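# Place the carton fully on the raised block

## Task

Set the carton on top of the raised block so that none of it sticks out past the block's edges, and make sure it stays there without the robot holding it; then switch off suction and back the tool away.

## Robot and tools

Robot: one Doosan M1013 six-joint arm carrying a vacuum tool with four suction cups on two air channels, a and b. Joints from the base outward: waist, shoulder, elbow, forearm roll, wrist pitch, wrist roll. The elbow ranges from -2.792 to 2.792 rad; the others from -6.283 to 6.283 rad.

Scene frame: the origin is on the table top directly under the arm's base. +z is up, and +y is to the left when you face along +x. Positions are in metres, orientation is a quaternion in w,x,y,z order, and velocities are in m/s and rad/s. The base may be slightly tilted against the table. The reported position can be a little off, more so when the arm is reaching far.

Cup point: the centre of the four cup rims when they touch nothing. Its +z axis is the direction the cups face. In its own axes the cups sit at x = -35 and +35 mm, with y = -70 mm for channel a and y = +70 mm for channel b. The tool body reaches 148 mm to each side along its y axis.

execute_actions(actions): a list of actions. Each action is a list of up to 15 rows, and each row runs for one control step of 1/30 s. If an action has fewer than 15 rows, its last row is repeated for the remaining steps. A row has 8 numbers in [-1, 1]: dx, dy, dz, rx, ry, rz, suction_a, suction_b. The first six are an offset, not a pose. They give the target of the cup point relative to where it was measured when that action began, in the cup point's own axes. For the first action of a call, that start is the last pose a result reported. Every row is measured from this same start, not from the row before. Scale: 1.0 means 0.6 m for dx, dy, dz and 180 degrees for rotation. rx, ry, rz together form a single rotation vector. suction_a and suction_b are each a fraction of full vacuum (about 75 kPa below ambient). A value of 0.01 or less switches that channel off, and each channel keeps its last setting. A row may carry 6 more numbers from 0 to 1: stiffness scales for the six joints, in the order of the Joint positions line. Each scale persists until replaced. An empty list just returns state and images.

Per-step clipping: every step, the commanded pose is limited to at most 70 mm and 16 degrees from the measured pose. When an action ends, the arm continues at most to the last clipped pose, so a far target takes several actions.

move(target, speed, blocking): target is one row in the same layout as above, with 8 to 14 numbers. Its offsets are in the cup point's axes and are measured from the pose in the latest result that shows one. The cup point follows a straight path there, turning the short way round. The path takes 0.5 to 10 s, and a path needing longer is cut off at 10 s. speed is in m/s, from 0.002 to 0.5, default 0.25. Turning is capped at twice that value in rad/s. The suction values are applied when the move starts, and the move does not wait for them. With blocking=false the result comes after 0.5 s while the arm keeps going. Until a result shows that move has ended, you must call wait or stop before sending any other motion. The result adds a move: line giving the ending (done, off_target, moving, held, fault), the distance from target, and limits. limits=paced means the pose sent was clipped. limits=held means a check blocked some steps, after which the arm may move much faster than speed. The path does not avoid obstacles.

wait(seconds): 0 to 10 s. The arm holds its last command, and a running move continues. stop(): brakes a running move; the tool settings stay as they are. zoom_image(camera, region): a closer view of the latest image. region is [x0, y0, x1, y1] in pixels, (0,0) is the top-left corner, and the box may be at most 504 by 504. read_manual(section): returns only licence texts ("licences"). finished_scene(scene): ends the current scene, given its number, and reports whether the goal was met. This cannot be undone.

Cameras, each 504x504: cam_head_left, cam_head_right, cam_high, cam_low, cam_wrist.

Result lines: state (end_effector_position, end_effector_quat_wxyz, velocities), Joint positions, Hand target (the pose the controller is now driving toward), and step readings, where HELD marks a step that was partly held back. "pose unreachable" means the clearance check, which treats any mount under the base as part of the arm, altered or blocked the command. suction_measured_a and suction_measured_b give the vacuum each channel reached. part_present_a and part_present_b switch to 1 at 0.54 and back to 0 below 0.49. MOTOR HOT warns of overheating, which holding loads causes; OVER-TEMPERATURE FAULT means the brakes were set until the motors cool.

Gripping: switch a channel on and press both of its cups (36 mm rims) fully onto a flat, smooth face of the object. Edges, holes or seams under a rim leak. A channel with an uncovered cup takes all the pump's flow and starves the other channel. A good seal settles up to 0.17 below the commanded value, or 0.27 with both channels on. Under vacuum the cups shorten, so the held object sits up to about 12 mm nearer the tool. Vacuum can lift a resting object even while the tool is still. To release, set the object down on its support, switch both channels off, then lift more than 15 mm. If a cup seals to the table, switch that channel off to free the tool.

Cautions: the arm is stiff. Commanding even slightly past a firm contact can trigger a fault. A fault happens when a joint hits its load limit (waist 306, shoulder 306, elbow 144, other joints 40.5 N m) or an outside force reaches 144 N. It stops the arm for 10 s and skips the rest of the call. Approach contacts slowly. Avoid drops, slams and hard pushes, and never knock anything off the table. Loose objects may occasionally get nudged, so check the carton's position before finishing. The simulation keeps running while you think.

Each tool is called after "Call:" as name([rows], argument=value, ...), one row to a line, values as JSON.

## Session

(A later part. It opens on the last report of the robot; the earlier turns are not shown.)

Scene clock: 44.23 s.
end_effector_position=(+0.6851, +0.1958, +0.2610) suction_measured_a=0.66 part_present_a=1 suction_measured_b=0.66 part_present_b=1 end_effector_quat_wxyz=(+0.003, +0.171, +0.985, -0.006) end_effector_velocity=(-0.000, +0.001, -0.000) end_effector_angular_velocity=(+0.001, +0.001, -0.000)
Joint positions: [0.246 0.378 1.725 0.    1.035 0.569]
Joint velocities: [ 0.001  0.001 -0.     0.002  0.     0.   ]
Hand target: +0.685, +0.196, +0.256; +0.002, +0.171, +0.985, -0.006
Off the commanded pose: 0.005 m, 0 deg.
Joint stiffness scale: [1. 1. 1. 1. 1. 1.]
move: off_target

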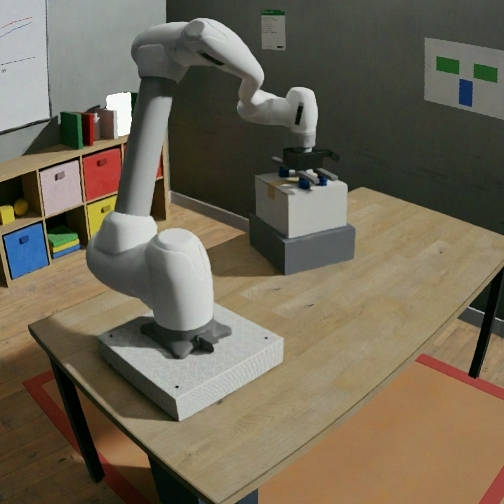

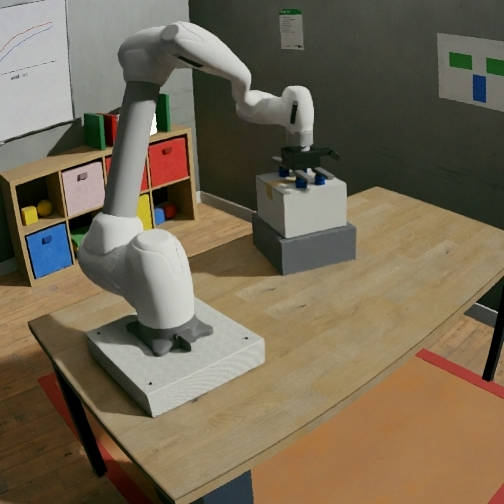

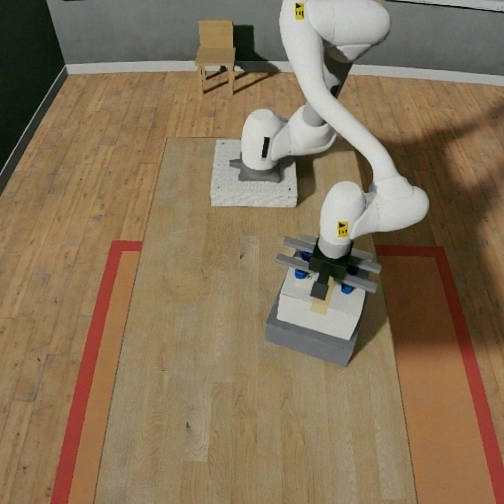

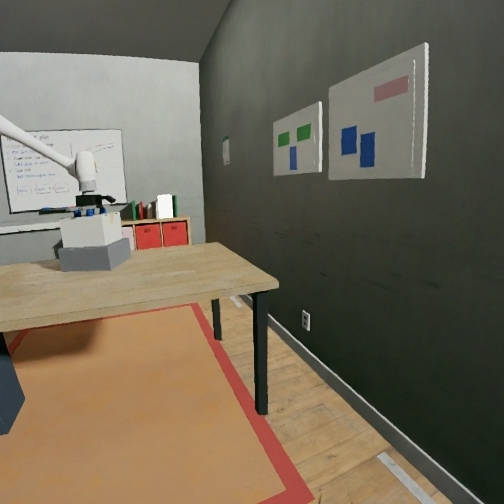

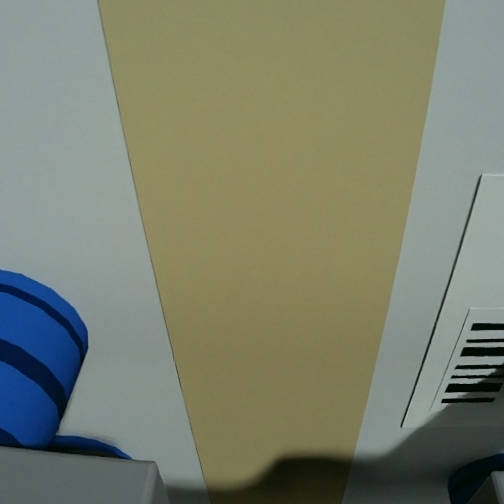

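Call:
execute_actions([
  [[0,0,0,0,0,0,0,0]],
])

Call:
move(target=[0, 0, -0.2, 0, 0, 0, 0, 0], speed=0.2)

Call:
zoom_image(camera="cam_high", region=[230, 200, 410, 380])

Scene clock: 47.53 s.
end_effector_position=(+0.6862, +0.1961, +0.2629) suction_measured_a=0.00 part_present_a=0 suction_measured_b=0.00 part_present_b=0 end_effector_quat_wxyz=(+0.005, +0.171, +0.985, -0.005) end_effector_velocity=(+0.000, +0.000, +0.000) end_effector_angular_velocity=(+0.000, -0.001, +0.000)
Joint positions: [0.246 0.376 1.723 0.    1.035 0.569]
Joint velocities: [ 0.     0.    -0.     0.    -0.001 -0.   ]
Hand target: +0.685, +0.196, +0.261; +0.003, +0.171, +0.985, -0.006
Off the commanded pose: 0.002 m, 0 deg.
Joint stiffness scale: [1. 1. 1. 1. 1. 1.]
Step readings (end_effector_position):
0: (+0.6851, +0.1958, +0.2610)
1: (+0.6851, +0.1958, +0.2610)
2: (+0.6851, +0.1958, +0.2610)
4: (+0.6859, +0.1960, +0.2622)
8: (+0.6862, +0.1961, +0.2629)
15: end_effector_position above

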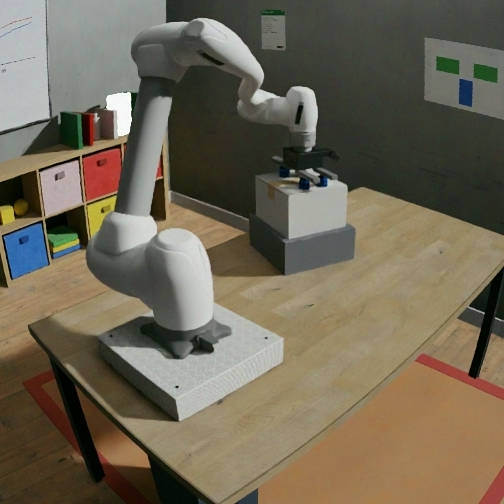

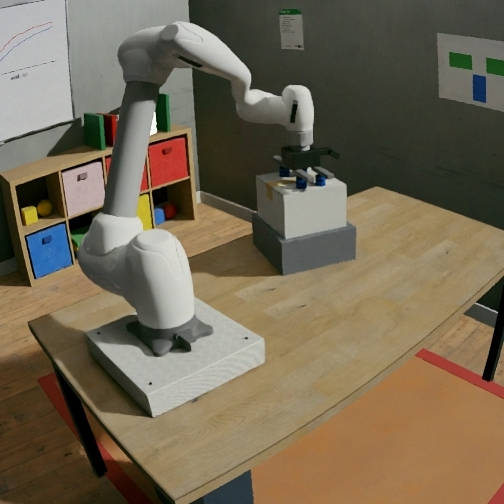

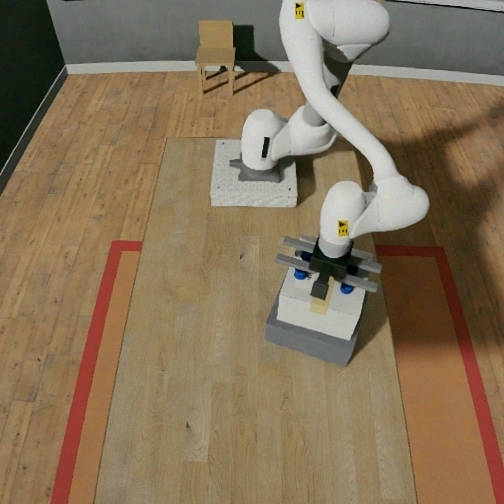

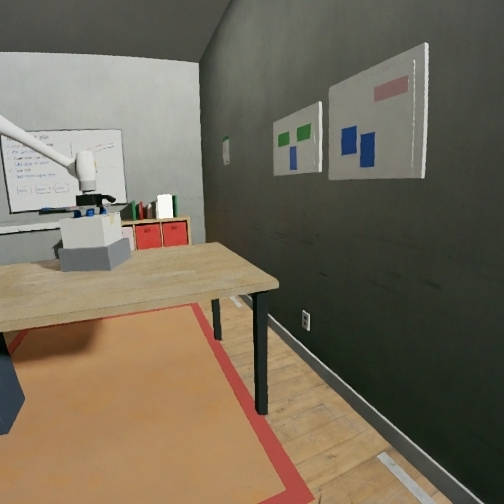

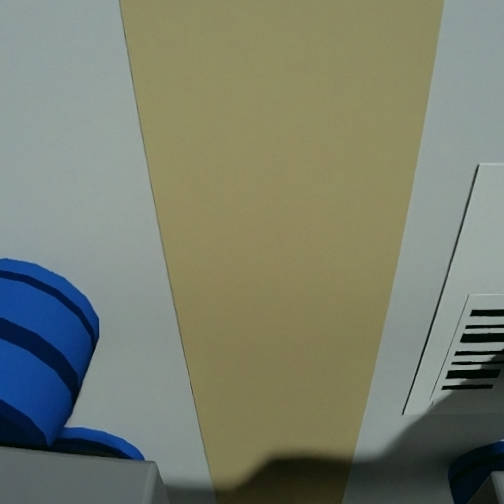

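Scene clock: 48.60 s.
end_effector_position=(+0.6858, +0.1976, +0.3789) suction_measured_a=0.00 part_present_a=0 suction_measured_b=0.00 part_present_b=0 end_effector_quat_wxyz=(+0.004, +0.171, +0.985, -0.006) end_effector_velocity=(-0.000, -0.000, +0.000) end_effector_angular_velocity=(+0.000, +0.004, -0.001)
Joint positions: [0.246 0.298 1.605 0.    1.233 0.569]
Joint velocities: [-0.     0.001 -0.001  0.001  0.004 -0.   ]
Hand target: +0.685, +0.198, +0.383; +0.005, +0.171, +0.985, -0.005
Off the commanded pose: 0.004 m, 0 deg.
Joint stiffness scale: [1. 1. 1. 1. 1. 1.]
move: off_target

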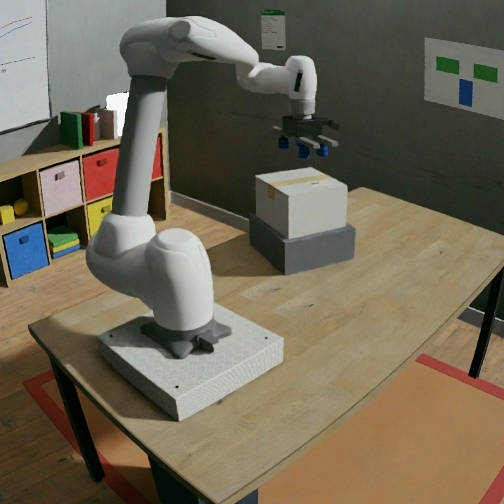

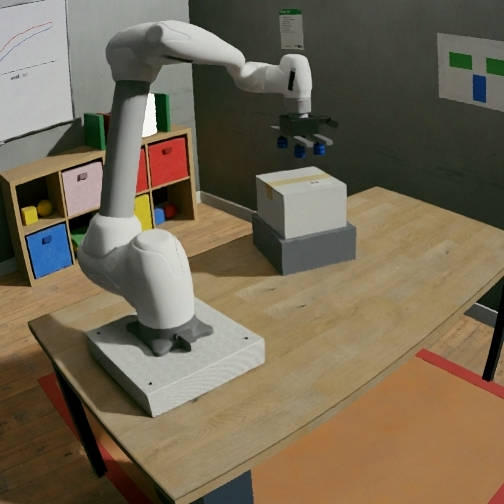

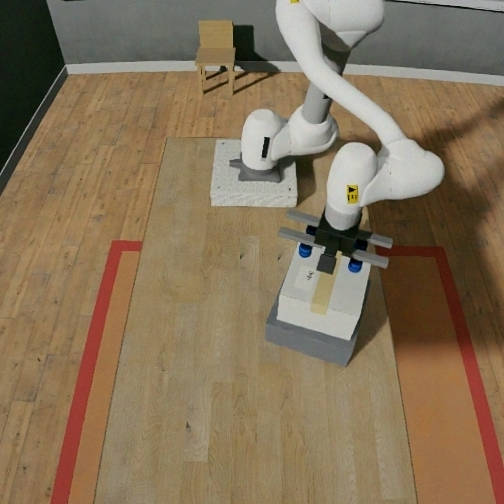

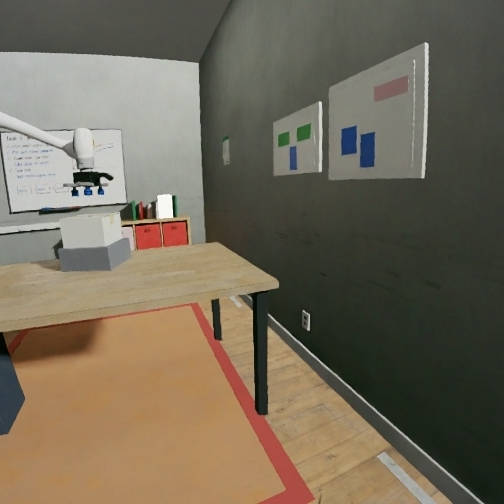

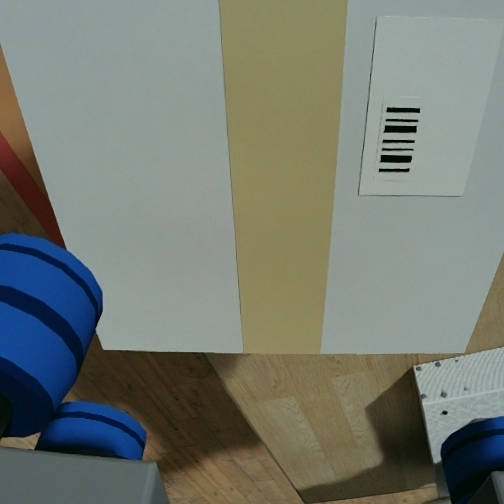

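Region (230, 200, 410, 380) of cam_high's 504x504 image, scaled by 2.800, with more detail than that image has.

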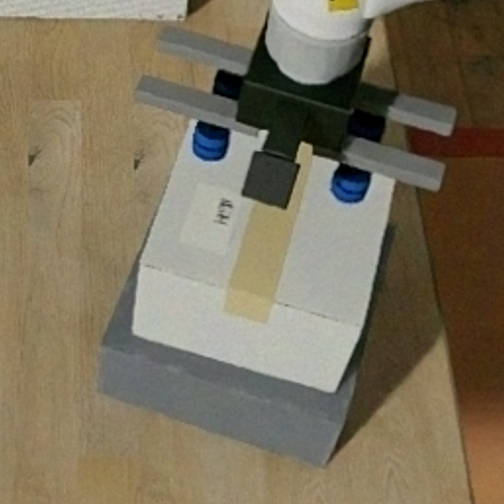

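Call:
finished_scene(scene=2)

The scene is finished: the task was done.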